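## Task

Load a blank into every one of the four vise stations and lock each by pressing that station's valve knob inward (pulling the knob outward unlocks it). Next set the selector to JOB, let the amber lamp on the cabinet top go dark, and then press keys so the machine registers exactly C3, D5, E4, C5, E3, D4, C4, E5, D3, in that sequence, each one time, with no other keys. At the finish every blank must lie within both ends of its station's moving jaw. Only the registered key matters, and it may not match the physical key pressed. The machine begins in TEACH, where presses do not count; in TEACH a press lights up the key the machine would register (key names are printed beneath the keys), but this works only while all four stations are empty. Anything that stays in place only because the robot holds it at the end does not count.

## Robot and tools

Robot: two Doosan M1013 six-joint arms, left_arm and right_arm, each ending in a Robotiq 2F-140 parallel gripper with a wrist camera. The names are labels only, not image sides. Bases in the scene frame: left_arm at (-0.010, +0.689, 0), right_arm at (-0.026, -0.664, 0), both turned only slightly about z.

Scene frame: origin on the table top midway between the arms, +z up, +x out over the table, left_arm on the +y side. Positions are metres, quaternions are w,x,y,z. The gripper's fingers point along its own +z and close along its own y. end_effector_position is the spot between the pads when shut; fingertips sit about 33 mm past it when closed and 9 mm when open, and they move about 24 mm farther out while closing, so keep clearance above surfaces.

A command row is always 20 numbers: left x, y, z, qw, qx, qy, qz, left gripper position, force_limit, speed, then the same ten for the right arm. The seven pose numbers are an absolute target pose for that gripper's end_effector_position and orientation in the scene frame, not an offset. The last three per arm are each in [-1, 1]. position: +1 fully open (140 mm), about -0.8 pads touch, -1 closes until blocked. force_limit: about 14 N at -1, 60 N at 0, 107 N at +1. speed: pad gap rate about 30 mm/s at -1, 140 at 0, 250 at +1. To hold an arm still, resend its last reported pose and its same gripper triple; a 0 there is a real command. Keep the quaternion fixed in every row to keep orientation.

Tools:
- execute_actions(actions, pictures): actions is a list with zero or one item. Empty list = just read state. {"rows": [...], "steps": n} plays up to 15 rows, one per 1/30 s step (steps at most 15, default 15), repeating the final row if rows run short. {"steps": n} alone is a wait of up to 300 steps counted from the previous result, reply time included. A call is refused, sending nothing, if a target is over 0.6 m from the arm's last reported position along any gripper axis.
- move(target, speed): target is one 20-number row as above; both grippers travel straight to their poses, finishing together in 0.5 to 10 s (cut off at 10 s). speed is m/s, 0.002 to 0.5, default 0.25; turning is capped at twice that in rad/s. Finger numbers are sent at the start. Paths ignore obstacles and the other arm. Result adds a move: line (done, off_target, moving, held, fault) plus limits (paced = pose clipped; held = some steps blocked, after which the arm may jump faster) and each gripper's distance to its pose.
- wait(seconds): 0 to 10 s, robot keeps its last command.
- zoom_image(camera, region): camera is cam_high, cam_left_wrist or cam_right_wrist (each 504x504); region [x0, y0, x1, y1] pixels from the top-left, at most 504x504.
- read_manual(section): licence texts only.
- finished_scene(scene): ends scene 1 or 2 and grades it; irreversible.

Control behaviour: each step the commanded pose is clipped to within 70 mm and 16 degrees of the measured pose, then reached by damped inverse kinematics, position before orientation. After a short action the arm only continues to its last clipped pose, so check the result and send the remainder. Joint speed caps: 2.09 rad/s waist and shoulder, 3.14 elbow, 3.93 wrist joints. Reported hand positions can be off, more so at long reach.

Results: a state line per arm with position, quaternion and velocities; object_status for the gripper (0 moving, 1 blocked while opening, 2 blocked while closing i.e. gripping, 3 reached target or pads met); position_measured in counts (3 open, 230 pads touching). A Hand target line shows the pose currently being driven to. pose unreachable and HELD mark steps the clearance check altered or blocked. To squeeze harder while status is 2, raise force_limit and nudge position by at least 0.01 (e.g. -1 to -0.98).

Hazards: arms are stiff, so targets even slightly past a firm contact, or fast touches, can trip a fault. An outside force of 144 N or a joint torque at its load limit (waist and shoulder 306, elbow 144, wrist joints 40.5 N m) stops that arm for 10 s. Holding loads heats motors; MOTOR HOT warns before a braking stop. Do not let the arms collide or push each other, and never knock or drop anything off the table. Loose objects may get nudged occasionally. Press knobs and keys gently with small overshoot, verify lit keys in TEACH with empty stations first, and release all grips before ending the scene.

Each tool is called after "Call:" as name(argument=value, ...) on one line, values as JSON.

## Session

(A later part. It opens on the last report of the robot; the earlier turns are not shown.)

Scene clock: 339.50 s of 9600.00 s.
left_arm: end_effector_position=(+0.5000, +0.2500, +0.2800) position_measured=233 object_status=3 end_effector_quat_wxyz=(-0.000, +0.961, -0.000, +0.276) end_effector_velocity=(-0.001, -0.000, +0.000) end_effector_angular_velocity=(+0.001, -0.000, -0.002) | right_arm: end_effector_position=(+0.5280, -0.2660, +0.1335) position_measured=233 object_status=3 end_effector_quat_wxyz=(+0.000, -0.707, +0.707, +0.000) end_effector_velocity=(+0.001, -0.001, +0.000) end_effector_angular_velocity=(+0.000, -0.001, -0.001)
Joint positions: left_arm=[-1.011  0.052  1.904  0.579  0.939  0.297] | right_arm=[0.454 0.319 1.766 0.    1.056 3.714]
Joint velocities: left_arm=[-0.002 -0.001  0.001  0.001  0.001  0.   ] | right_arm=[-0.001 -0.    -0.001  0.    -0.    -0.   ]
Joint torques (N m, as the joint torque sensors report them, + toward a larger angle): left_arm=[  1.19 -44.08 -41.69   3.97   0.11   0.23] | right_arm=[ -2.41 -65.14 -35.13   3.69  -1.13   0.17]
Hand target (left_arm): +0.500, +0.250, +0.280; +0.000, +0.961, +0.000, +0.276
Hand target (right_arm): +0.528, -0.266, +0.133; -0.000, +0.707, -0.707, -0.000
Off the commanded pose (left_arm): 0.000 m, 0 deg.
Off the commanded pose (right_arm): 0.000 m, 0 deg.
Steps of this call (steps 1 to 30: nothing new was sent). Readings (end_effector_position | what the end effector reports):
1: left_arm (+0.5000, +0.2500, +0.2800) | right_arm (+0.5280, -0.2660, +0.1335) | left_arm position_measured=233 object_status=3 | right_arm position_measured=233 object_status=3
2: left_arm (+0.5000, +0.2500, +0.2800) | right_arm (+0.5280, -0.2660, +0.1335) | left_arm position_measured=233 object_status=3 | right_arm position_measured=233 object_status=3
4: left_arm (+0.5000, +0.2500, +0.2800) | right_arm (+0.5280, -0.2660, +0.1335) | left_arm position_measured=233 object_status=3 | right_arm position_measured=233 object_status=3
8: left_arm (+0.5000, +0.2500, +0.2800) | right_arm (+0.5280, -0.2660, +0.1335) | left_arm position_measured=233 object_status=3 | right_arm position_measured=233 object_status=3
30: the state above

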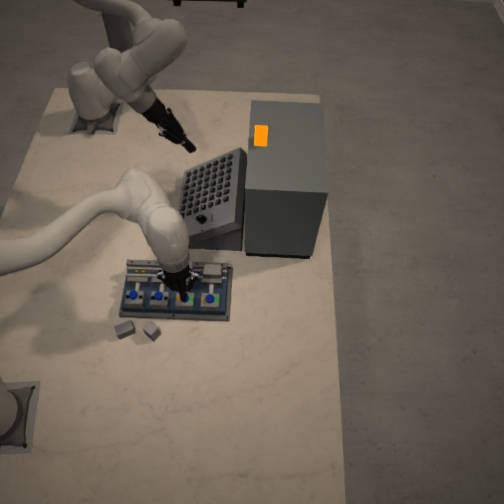

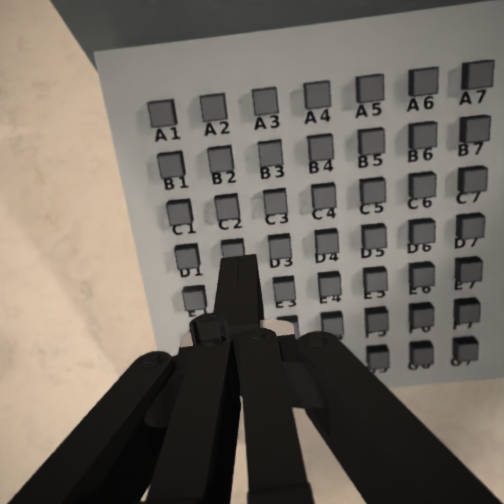

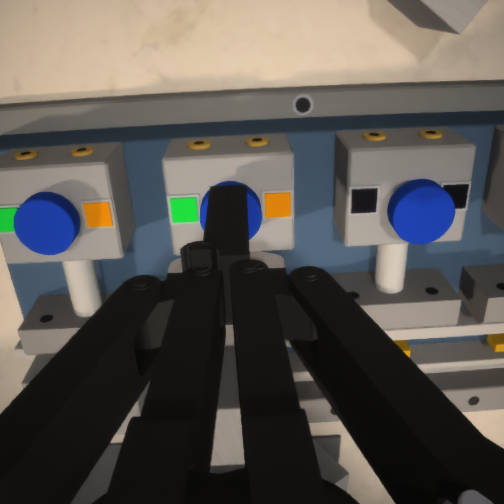

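Call:
move(target=[0.5,0.25,0.28,0,0.961,0,0.276,-1,0,0,0.52,-0.275,0.165,0,0.7071,-0.7071,0,-1,0,0], speed=0.08)

Call:
move(target=[0.5,0.25,0.28,0,0.961,0,0.276,-1,0,0,0.423,-0.367,0.13,0,0.462,-0.887,0,-0.1,0,0], speed=0.2)

Scene clock: 349.53 s of 9600.00 s.
left_arm: end_effector_position=(+0.5000, +0.2500, +0.2800) position_measured=233 object_status=3 end_effector_quat_wxyz=(-0.000, +0.961, -0.000, +0.276) end_effector_velocity=(+0.000, +0.000, +0.000) end_effector_angular_velocity=(+0.000, -0.001, -0.000) | right_arm: end_effector_position=(+0.5200, -0.2750, +0.1650) position_measured=233 object_status=3 end_effector_quat_wxyz=(-0.000, -0.707, +0.707, -0.000) end_effector_velocity=(-0.000, -0.000, +0.000) end_effector_angular_velocity=(-0.000, +0.000, +0.000)
Joint positions: left_arm=[-1.011  0.052  1.904  0.579  0.939  0.297] | right_arm=[ 0.449  0.278  1.759 -0.     1.105  3.71 ]
Joint velocities: left_arm=[ 0. -0.  0.  0. -0.  0.] | right_arm=[ 0.    -0.     0.    -0.     0.001  0.   ]
Joint torques (N m, as the joint torque sensors report them, + toward a larger angle): left_arm=[  0.66 -43.83 -41.88   4.06   0.07   0.16] | right_arm=[ -1.48 -68.85 -37.12   4.29  -0.09   0.23]
Hand target (left_arm): +0.500, +0.250, +0.280; +0.000, +0.961, +0.000, +0.276
Hand target (right_arm): +0.520, -0.275, +0.165; +0.000, +0.707, -0.707, +0.000
Off the commanded pose (left_arm): 0.000 m, 0 deg.
Off the commanded pose (right_arm): 0.000 m, 0 deg.
After step 90, 6.27 s passed at rest.
move: done

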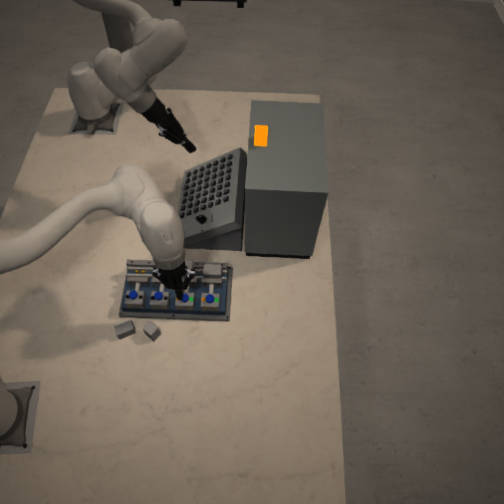

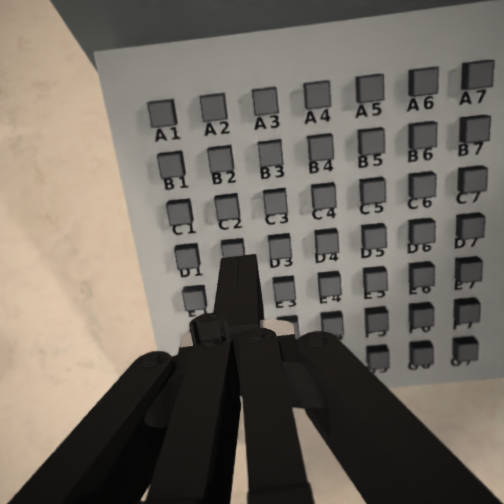

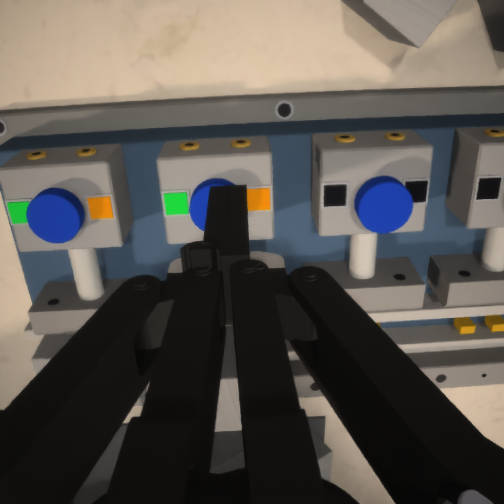

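Scene clock: 351.43 s of 9600.00 s.
left_arm: end_effector_position=(+0.5000, +0.2500, +0.2800) position_measured=233 object_status=3 end_effector_quat_wxyz=(-0.000, +0.961, -0.000, +0.276) end_effector_velocity=(-0.000, -0.000, +0.002) end_effector_angular_velocity=(-0.001, -0.001, -0.000) | right_arm: end_effector_position=(+0.4229, -0.3668, +0.1299) position_measured=141 object_status=3 end_effector_quat_wxyz=(-0.000, -0.462, +0.887, +0.000) end_effector_velocity=(+0.000, -0.000, -0.000) end_effector_angular_velocity=(-0.000, -0.000, -0.002)
Joint positions: left_arm=[-1.011  0.052  1.904  0.579  0.939  0.297] | right_arm=[0.402 0.112 2.038 0.    0.991 4.273]
Joint velocities: left_arm=[-0.001 -0.001 -0.001  0.     0.001 -0.   ] | right_arm=[-0.001 -0.     0.    -0.    -0.     0.001]
Joint torques (N m, as the joint torque sensors report them, + toward a larger angle): left_arm=[  0.39 -44.57 -41.76   3.9    0.23   0.14] | right_arm=[ -3.09 -48.51 -35.52   3.86  -0.02   0.01]
Hand target (left_arm): +0.500, +0.250, +0.280; +0.000, +0.961, +0.000, +0.276
Hand target (right_arm): +0.423, -0.367, +0.130; -0.000, -0.462, +0.887, +0.000
Off the commanded pose (left_arm): 0.000 m, 0 deg.
Off the commanded pose (right_arm): 0.000 m, 0 deg.
move: done

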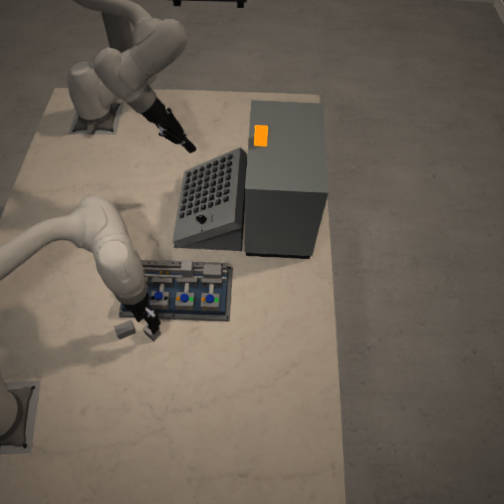

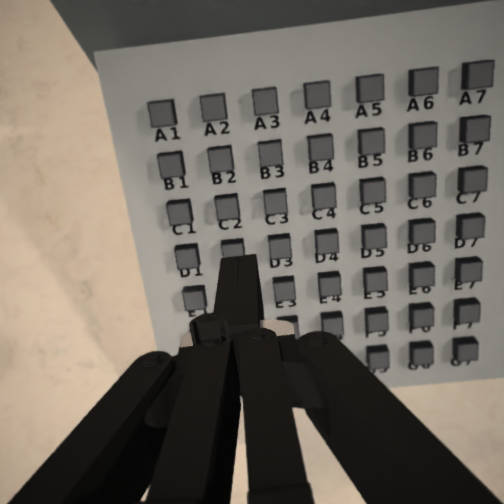

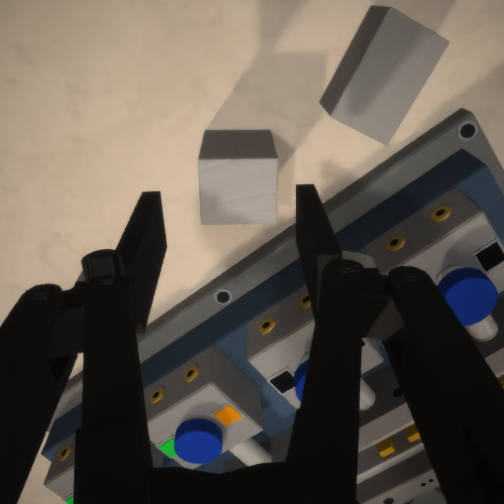

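Call:
move(target=[0.5,0.25,0.28,0,0.961,0,0.276,-1,0,0,0.419,-0.364,0.13,0,0.946,-0.326,0,-0.1,0,0])

Scene clock: 384.03 s of 9600.00 s.
left_arm: end_effector_position=(+0.5000, +0.2500, +0.2800) position_measured=233 object_status=3 end_effector_quat_wxyz=(-0.000, +0.961, -0.000, +0.276) end_effector_velocity=(-0.000, -0.001, +0.001) end_effector_angular_velocity=(-0.001, -0.000, -0.001) | right_arm: end_effector_position=(+0.4190, -0.3640, +0.1300) position_measured=141 object_status=3 end_effector_quat_wxyz=(-0.000, +0.945, -0.326, +0.000) end_effector_velocity=(+0.001, +0.000, +0.000) end_effector_angular_velocity=(+0.001, -0.000, +0.001)
Joint positions: left_arm=[-1.011  0.052  1.904  0.579  0.939  0.297] | right_arm=[ 0.41   0.11   2.041 -0.     0.991  2.764]
Joint velocities: left_arm=[-0.001 -0.    -0.001 -0.001 -0.     0.001] | right_arm=[-0.     0.001 -0.001  0.     0.    -0.002]
Joint torques (N m, as the joint torque sensors report them, + toward a larger angle): left_arm=[  1.13 -43.8  -41.78   4.02   0.22   0.32] | right_arm=[ -1.52 -49.5  -34.86   3.91  -0.16   0.35]
Hand target (left_arm): +0.500, +0.250, +0.280; +0.000, +0.961, +0.000, +0.276
Hand target (right_arm): +0.419, -0.364, +0.130; -0.000, +0.945, -0.326, +0.000
Off the commanded pose (left_arm): 0.000 m, 0 deg.
Off the commanded pose (right_arm): 0.000 m, 0 deg.
After step 90, 26.17 s passed at rest.
move: done

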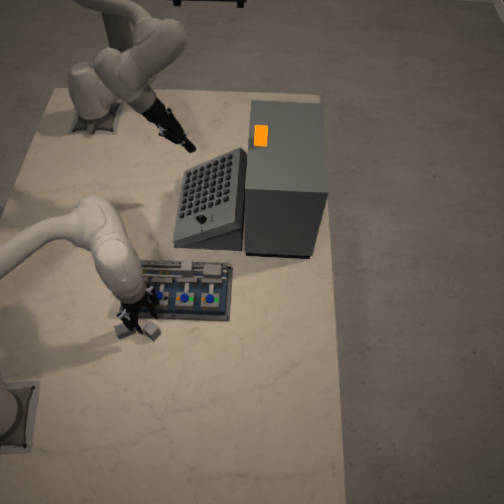

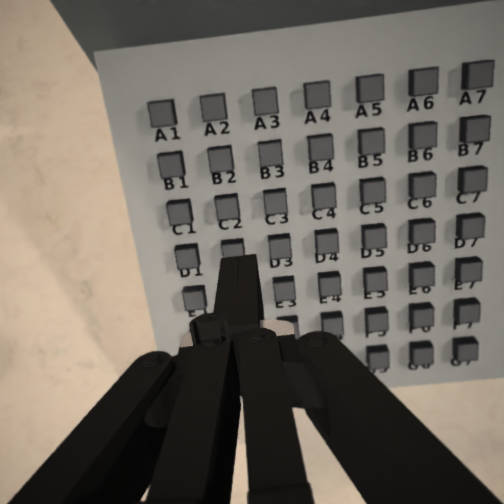

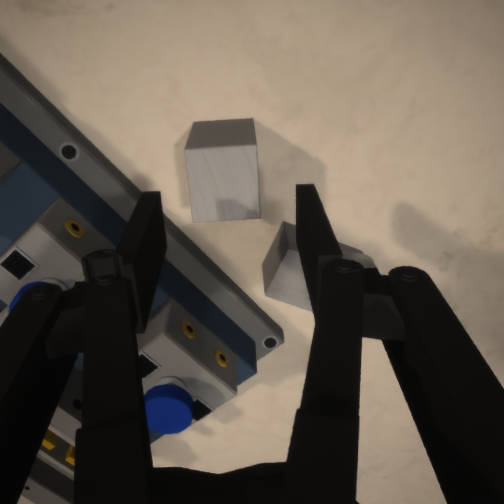

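Call:
move(target=[0.5,0.25,0.28,0,0.961,0,0.276,-1,0,0,0.422,-0.3635,0.055,0,0.946,-0.326,0,-0.15,0,0], speed=0.06)

Call:
move(target=[0.5,0.25,0.28,0,0.961,0,0.276,-1,0,0,0.422,-0.3635,0.055,0,0.946,-0.326,0,-1,0,-0.5])

Call:
move(target=[0.5,0.25,0.28,0,0.961,0,0.276,-1,0,0,0.422,-0.3635,0.19,0,0.85,-0.527,0,-1,0,-0.5])

Call:
move(target=[0.5,0.25,0.28,0,0.961,0,0.276,-1,0,0,0.443,-0.1645,0.19,0,0.7071,-0.7071,0,-1,0,-0.5])

Call:
move(target=[0.5,0.25,0.28,0,0.961,0,0.276,-1,0,0,0.443,-0.1645,0.144,0,0.7071,-0.7071,0,-1,0,-0.5], speed=0.08)

Scene clock: 398.23 s of 9600.00 s.
left_arm: end_effector_position=(+0.5000, +0.2500, +0.2800) position_measured=233 object_status=3 end_effector_quat_wxyz=(-0.000, +0.961, -0.000, +0.276) end_effector_velocity=(+0.001, -0.000, -0.000) end_effector_angular_velocity=(-0.000, +0.001, +0.002) | right_arm: end_effector_position=(+0.4221, -0.3634, +0.0550) position_measured=148 object_status=3 end_effector_quat_wxyz=(-0.000, +0.945, -0.326, -0.000) end_effector_velocity=(+0.000, +0.000, -0.000) end_effector_angular_velocity=(+0.000, -0.001, +0.000)
Joint positions: left_arm=[-1.011  0.052  1.904  0.579  0.939  0.297] | right_arm=[0.408 0.198 2.103 0.    0.841 2.762]
Joint velocities: left_arm=[ 0.001  0.001 -0.001 -0.001 -0.     0.   ] | right_arm=[ 0.     0.    -0.    -0.    -0.001  0.   ]
Joint torques (N m, as the joint torque sensors report them, + toward a larger angle): left_arm=[ -0.09 -43.85 -42.04   4.05   0.18   0.19] | right_arm=[ -1.03 -52.72 -31.81   3.65  -0.05   0.3 ]
Hand target (left_arm): +0.500, +0.250, +0.280; -0.000, +0.961, +0.000, +0.276
Hand target (right_arm): +0.422, -0.363, +0.055; -0.000, +0.945, -0.326, -0.000
Off the commanded pose (left_arm): 0.000 m, 0 deg.
Off the commanded pose (right_arm): 0.000 m, 0 deg.
After step 90, 9.63 s passed at rest.
move: done

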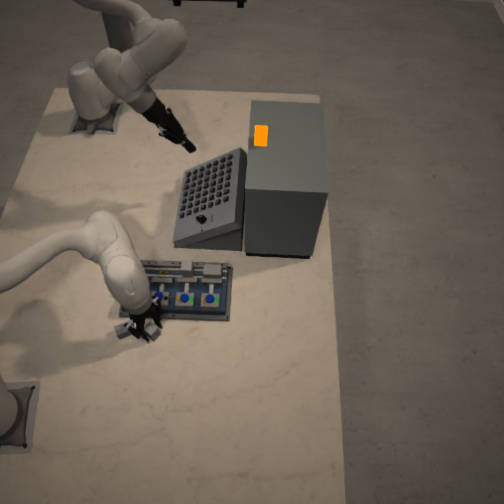

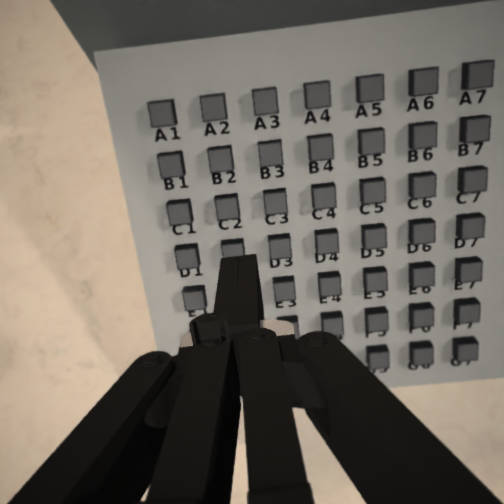

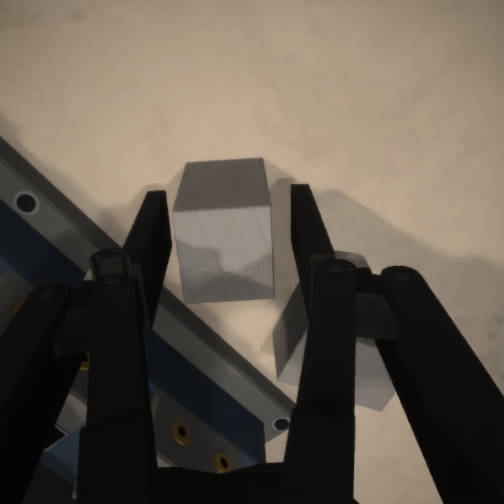

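Scene clock: 398.93 s of 9600.00 s.
left_arm: end_effector_position=(+0.5000, +0.2500, +0.2800) position_measured=233 object_status=3 end_effector_quat_wxyz=(-0.000, +0.961, -0.000, +0.276) end_effector_velocity=(-0.000, +0.000, -0.001) end_effector_angular_velocity=(+0.002, -0.001, -0.002) | right_arm: end_effector_position=(+0.4220, -0.3635, +0.0550) position_measured=179 object_status=2 end_effector_quat_wxyz=(-0.000, +0.945, -0.326, +0.000) end_effector_velocity=(+0.000, +0.001, +0.001) end_effector_angular_velocity=(+0.001, -0.001, +0.000)
Joint positions: left_arm=[-1.011  0.052  1.904  0.579  0.939  0.297] | right_arm=[0.408 0.198 2.103 0.    0.841 2.762]
Joint velocities: left_arm=[-0.     0.     0.001  0.002 -0.     0.001] | right_arm=[ 0.    -0.    -0.001  0.     0.    -0.   ]
Joint torques (N m, as the joint torque sensors report them, + toward a larger angle): left_arm=[  0.15 -43.19 -41.84   3.96   0.06   0.15] | right_arm=[ -1.68 -46.2  -24.42   2.82   0.59   0.25]
Hand target (left_arm): +0.500, +0.250, +0.280; +0.000, +0.961, +0.000, +0.276
Hand target (right_arm): +0.422, -0.363, +0.055; -0.000, +0.945, -0.326, -0.000
Off the commanded pose (left_arm): 0.000 m, 0 deg.
Off the commanded pose (right_arm): 0.000 m, 0 deg.
move: done

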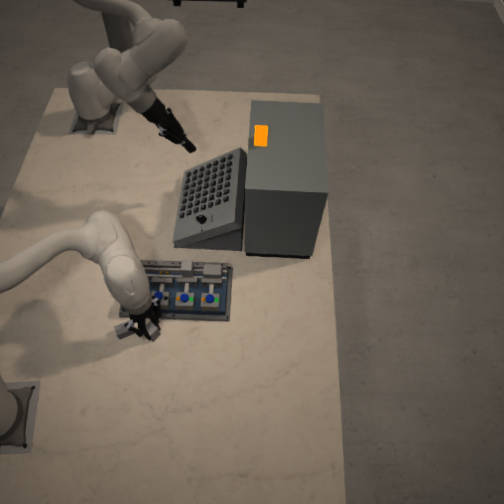

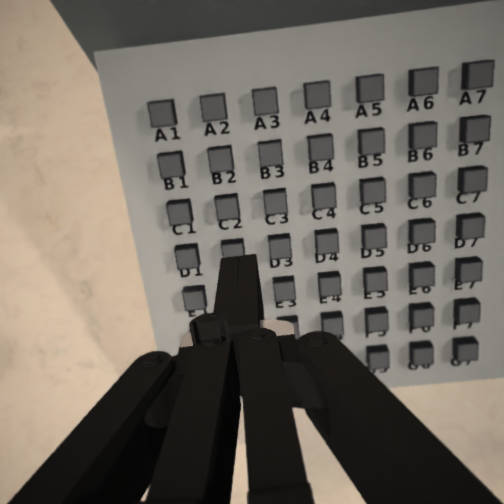

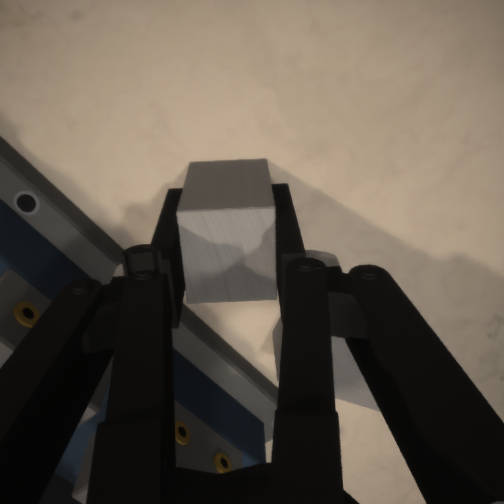

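Scene clock: 400.20 s of 9600.00 s.
left_arm: end_effector_position=(+0.5000, +0.2500, +0.2800) position_measured=233 object_status=3 end_effector_quat_wxyz=(-0.000, +0.961, -0.000, +0.276) end_effector_velocity=(+0.000, +0.001, -0.000) end_effector_angular_velocity=(+0.001, -0.001, +0.000) | right_arm: end_effector_position=(+0.4219, -0.3636, +0.1900) position_measured=179 object_status=2 end_effector_quat_wxyz=(+0.000, +0.850, -0.527, +0.000) end_effector_velocity=(+0.000, +0.000, +0.001) end_effector_angular_velocity=(+0.000, -0.001, -0.001)
Joint positions: left_arm=[-1.011  0.052  1.904  0.579  0.939  0.297] | right_arm=[ 0.408  0.061  1.972 -0.     1.109  3.209]
Joint velocities: left_arm=[ 0.001  0.     0.001  0.001 -0.     0.   ] | right_arm=[ 0.001 -0.001 -0.001 -0.     0.001  0.002]
Joint torques (N m, as the joint torque sensors report them, + toward a larger angle): left_arm=[  0.27 -43.88 -42.11   4.02   0.28   0.26] | right_arm=[ -2.02 -45.63 -38.9    4.3   -0.04   0.39]
Hand target (left_arm): +0.500, +0.250, +0.280; +0.000, +0.961, +0.000, +0.276
Hand target (right_arm): +0.422, -0.364, +0.190; +0.000, +0.850, -0.527, +0.000
Off the commanded pose (left_arm): 0.000 m, 0 deg.
Off the commanded pose (right_arm): 0.000 m, 0 deg.
move: done

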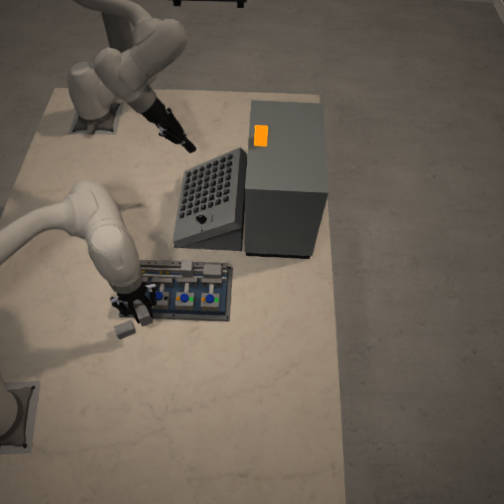

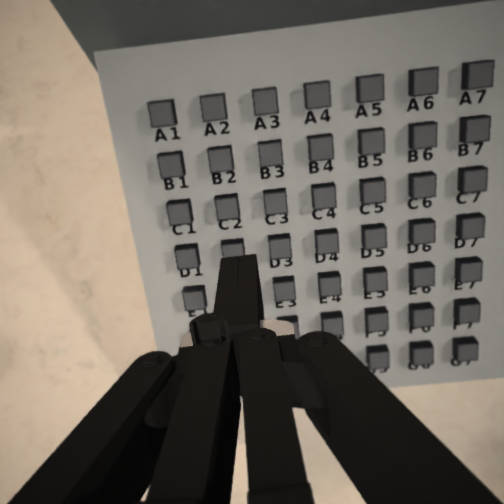

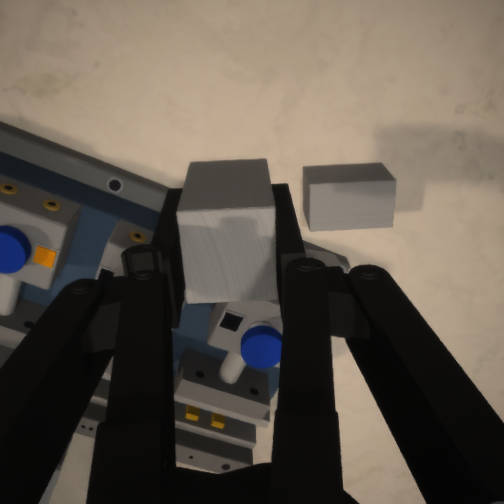

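Scene clock: 401.53 s of 9600.00 s.
left_arm: end_effector_position=(+0.5000, +0.2500, +0.2800) position_measured=233 object_status=3 end_effector_quat_wxyz=(+0.000, +0.961, -0.000, +0.276) end_effector_velocity=(+0.001, +0.000, -0.000) end_effector_angular_velocity=(+0.002, -0.001, -0.000) | right_arm: end_effector_position=(+0.4434, -0.1646, +0.1901) position_measured=179 object_status=2 end_effector_quat_wxyz=(+0.000, -0.707, +0.707, -0.000) end_effector_velocity=(+0.000, +0.001, +0.000) end_effector_angular_velocity=(+0.000, -0.000, -0.001)
Joint positions: left_arm=[-1.011  0.052  1.904  0.579  0.939  0.297] | right_arm=[ 0.647  0.283  1.703 -0.     1.156  3.908]
Joint velocities: left_arm=[ 0.     0.001 -0.     0.002  0.    -0.   ] | right_arm=[ 0.001  0.001 -0.001 -0.     0.     0.002]
Joint torques (N m, as the joint torque sensors report them, + toward a larger angle): left_arm=[  0.49 -44.14 -41.6    3.96   0.18   0.13] | right_arm=[ -2.7  -71.22 -39.34   4.39  -0.22   0.04]
Hand target (left_arm): +0.500, +0.250, +0.280; +0.000, +0.961, +0.000, +0.276
Hand target (right_arm): +0.443, -0.165, +0.190; -0.000, +0.707, -0.707, +0.000
Off the commanded pose (left_arm): 0.000 m, 0 deg.
Off the commanded pose (right_arm): 0.000 m, 0 deg.
move: done

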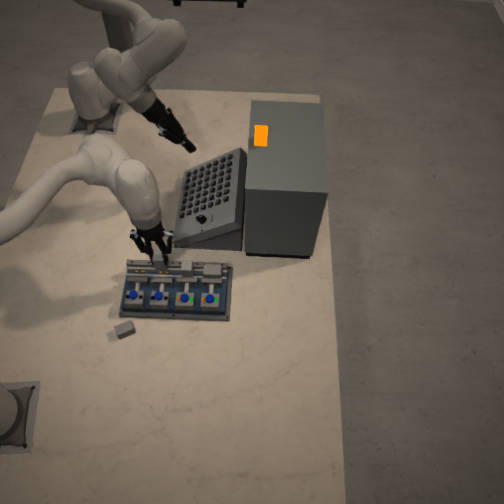

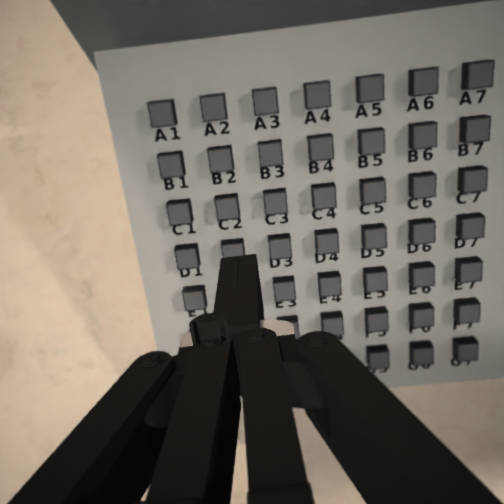

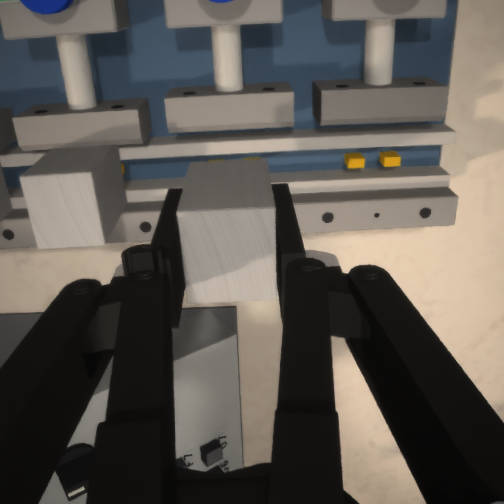

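Scene clock: 402.43 s of 9600.00 s.
left_arm: end_effector_position=(+0.5000, +0.2500, +0.2800) position_measured=233 object_status=3 end_effector_quat_wxyz=(-0.000, +0.961, -0.000, +0.276) end_effector_velocity=(-0.001, -0.001, -0.001) end_effector_angular_velocity=(+0.000, +0.000, -0.001) | right_arm: end_effector_position=(+0.4430, -0.1644, +0.1440) position_measured=179 object_status=2 end_effector_quat_wxyz=(+0.000, -0.707, +0.707, +0.000) end_effector_velocity=(+0.000, -0.001, -0.001) end_effector_angular_velocity=(-0.001, +0.001, -0.001)
Joint positions: left_arm=[-1.011  0.052  1.904  0.579  0.939  0.297] | right_arm=[0.648 0.315 1.75  0.    1.076 3.909]
Joint velocities: left_arm=[-0.002  0.001  0.    -0.    -0.    -0.   ] | right_arm=[-0.001  0.001  0.001 -0.    -0.    -0.   ]
Joint torques (N m, as the joint torque sensors report them, + toward a larger angle): left_arm=[  1.12 -44.34 -42.35   3.96   0.11   0.26] | right_arm=[ -1.23 -72.27 -38.23   4.13  -0.13   0.26]
Hand target (left_arm): +0.500, +0.250, +0.280; +0.000, +0.961, +0.000, +0.276
Hand target (right_arm): +0.443, -0.164, +0.144; -0.000, +0.707, -0.707, -0.000
Off the commanded pose (left_arm): 0.000 m, 0 deg.
Off the commanded pose (right_arm): 0.000 m, 0 deg.
move: done

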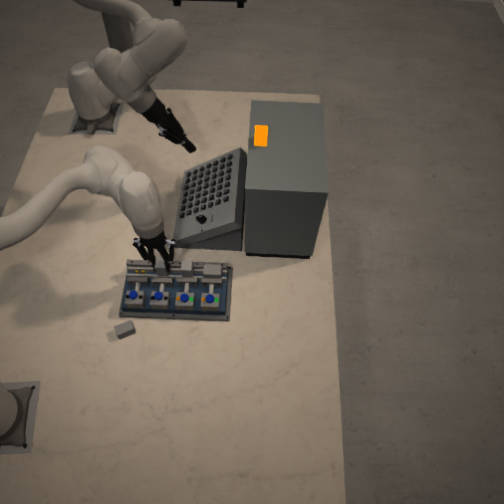

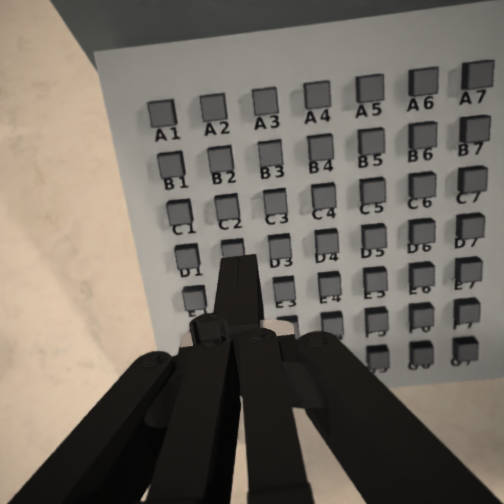

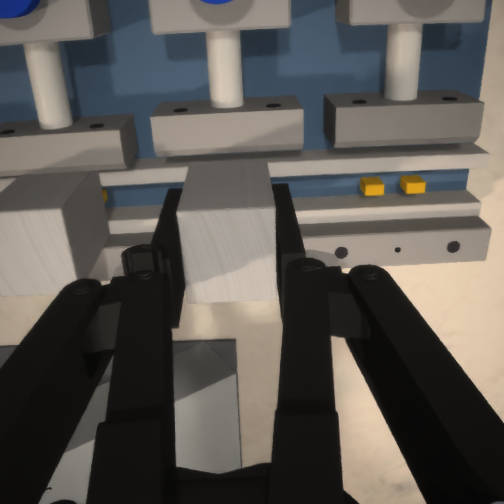

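Gap ~10 px; shift 2 mm.

Call:
move(target=[0.5,0.25,0.28,0,0.961,0,0.276,-1,0,0,0.443,-0.1665,0.142,0,0.7071,-0.7071,0,-1,0,-0.5], speed=0.02)

Call:
move(target=[0.5,0.25,0.28,0,0.961,0,0.276,-1,0,0,0.443,-0.1665,0.1255,0,0.7071,-0.7071,0,-1,0,-0.5], speed=0.02)

Scene clock: 410.43 s of 9600.00 s.
left_arm: end_effector_position=(+0.5000, +0.2500, +0.2800) position_measured=233 object_status=3 end_effector_quat_wxyz=(-0.000, +0.961, -0.000, +0.276) end_effector_velocity=(+0.000, +0.000, +0.001) end_effector_angular_velocity=(-0.001, -0.001, +0.001) | right_arm: end_effector_position=(+0.4430, -0.1665, +0.1420) position_measured=179 object_status=2 end_effector_quat_wxyz=(+0.000, -0.707, +0.707, +0.000) end_effector_velocity=(-0.001, +0.001, +0.000) end_effector_angular_velocity=(+0.000, -0.000, +0.002)
Joint positions: left_arm=[-1.011  0.052  1.904  0.579  0.939  0.297] | right_arm=[0.646 0.315 1.755 0.    1.072 3.907]
Joint velocities: left_arm=[ 0.    -0.001 -0.001  0.     0.001 -0.   ] | right_arm=[ 0.002  0.    -0.001  0.    -0.    -0.   ]
Joint torques (N m, as the joint torque sensors report them, + toward a larger angle): left_arm=[ -0.06 -43.87 -41.78   3.99   0.15   0.32] | right_arm=[ -1.46 -71.91 -37.82   4.16  -0.14   0.2 ]
Hand target (left_arm): +0.500, +0.250, +0.280; +0.000, +0.961, +0.000, +0.276
Hand target (right_arm): +0.443, -0.166, +0.142; +0.000, +0.707, -0.707, -0.000
Off the commanded pose (left_arm): 0.000 m, 0 deg.
Off the commanded pose (right_arm): 0.000 m, 0 deg.
After step 90, 4.30 s passed at rest.
move: done

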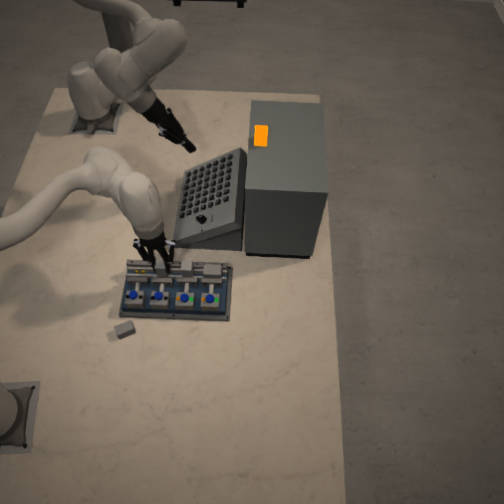

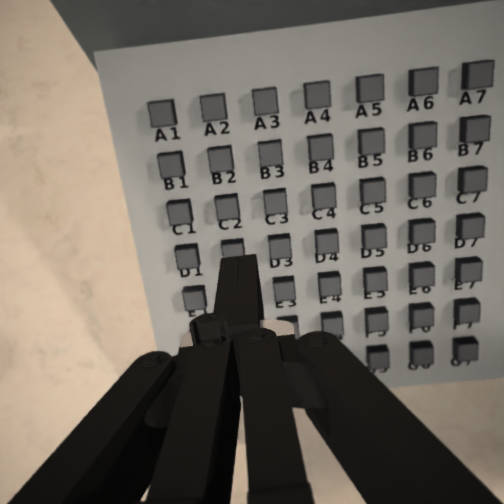

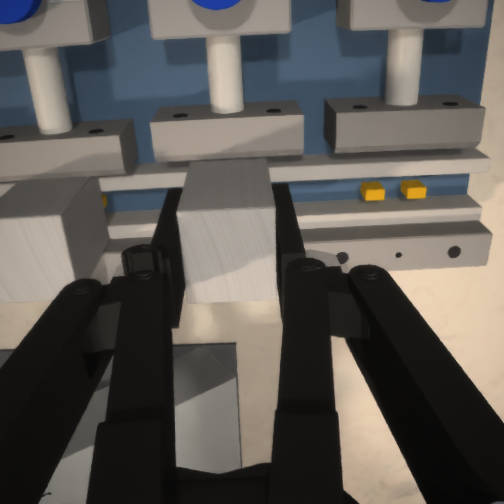

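Scene clock: 411.47 s of 9600.00 s.
left_arm: end_effector_position=(+0.5000, +0.2500, +0.2800) position_measured=233 object_status=3 end_effector_quat_wxyz=(-0.000, +0.961, -0.000, +0.276) end_effector_velocity=(-0.001, +0.000, -0.001) end_effector_angular_velocity=(+0.000, +0.001, -0.001) | right_arm: end_effector_position=(+0.4430, -0.1665, +0.1255) position_measured=179 object_status=2 end_effector_quat_wxyz=(+0.000, -0.707, +0.707, +0.000) end_effector_velocity=(+0.000, -0.001, -0.001) end_effector_angular_velocity=(-0.001, +0.000, -0.001)
Joint positions: left_arm=[-1.011  0.052  1.904  0.579  0.939  0.297] | right_arm=[0.646 0.328 1.77  0.    1.043 3.907]
Joint velocities: left_arm=[-0.001 -0.001  0.002 -0.    -0.001  0.   ] | right_arm=[-0.001  0.     0.001 -0.    -0.001  0.   ]
Joint torques (N m, as the joint torque sensors report them, + toward a larger angle): left_arm=[  0.69 -43.81 -42.13   4.07   0.19   0.19] | right_arm=[-11.83 -68.51 -26.57  -0.02   4.38   0.61]
Hand target (left_arm): +0.500, +0.250, +0.280; -0.000, +0.961, +0.000, +0.276
Hand target (right_arm): +0.443, -0.166, +0.125; -0.000, +0.707, -0.707, -0.000
Off the commanded pose (left_arm): 0.000 m, 0 deg.
Off the commanded pose (right_arm): 0.000 m, 0 deg.
move: done

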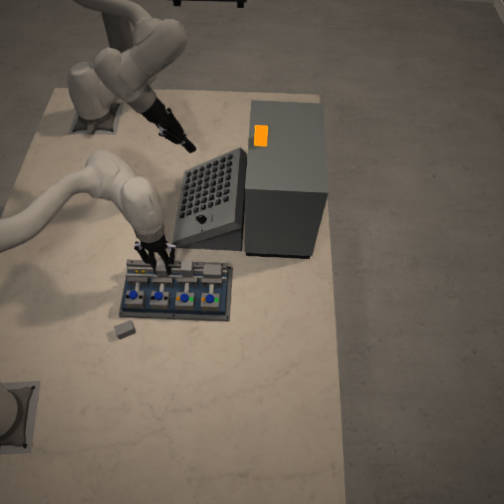

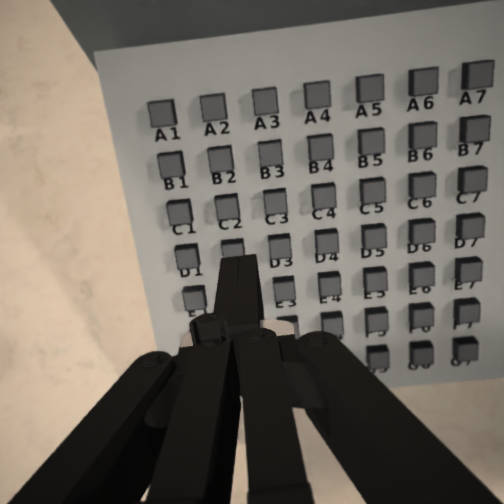

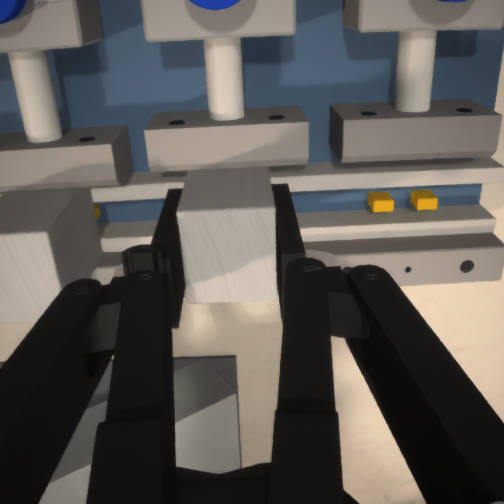

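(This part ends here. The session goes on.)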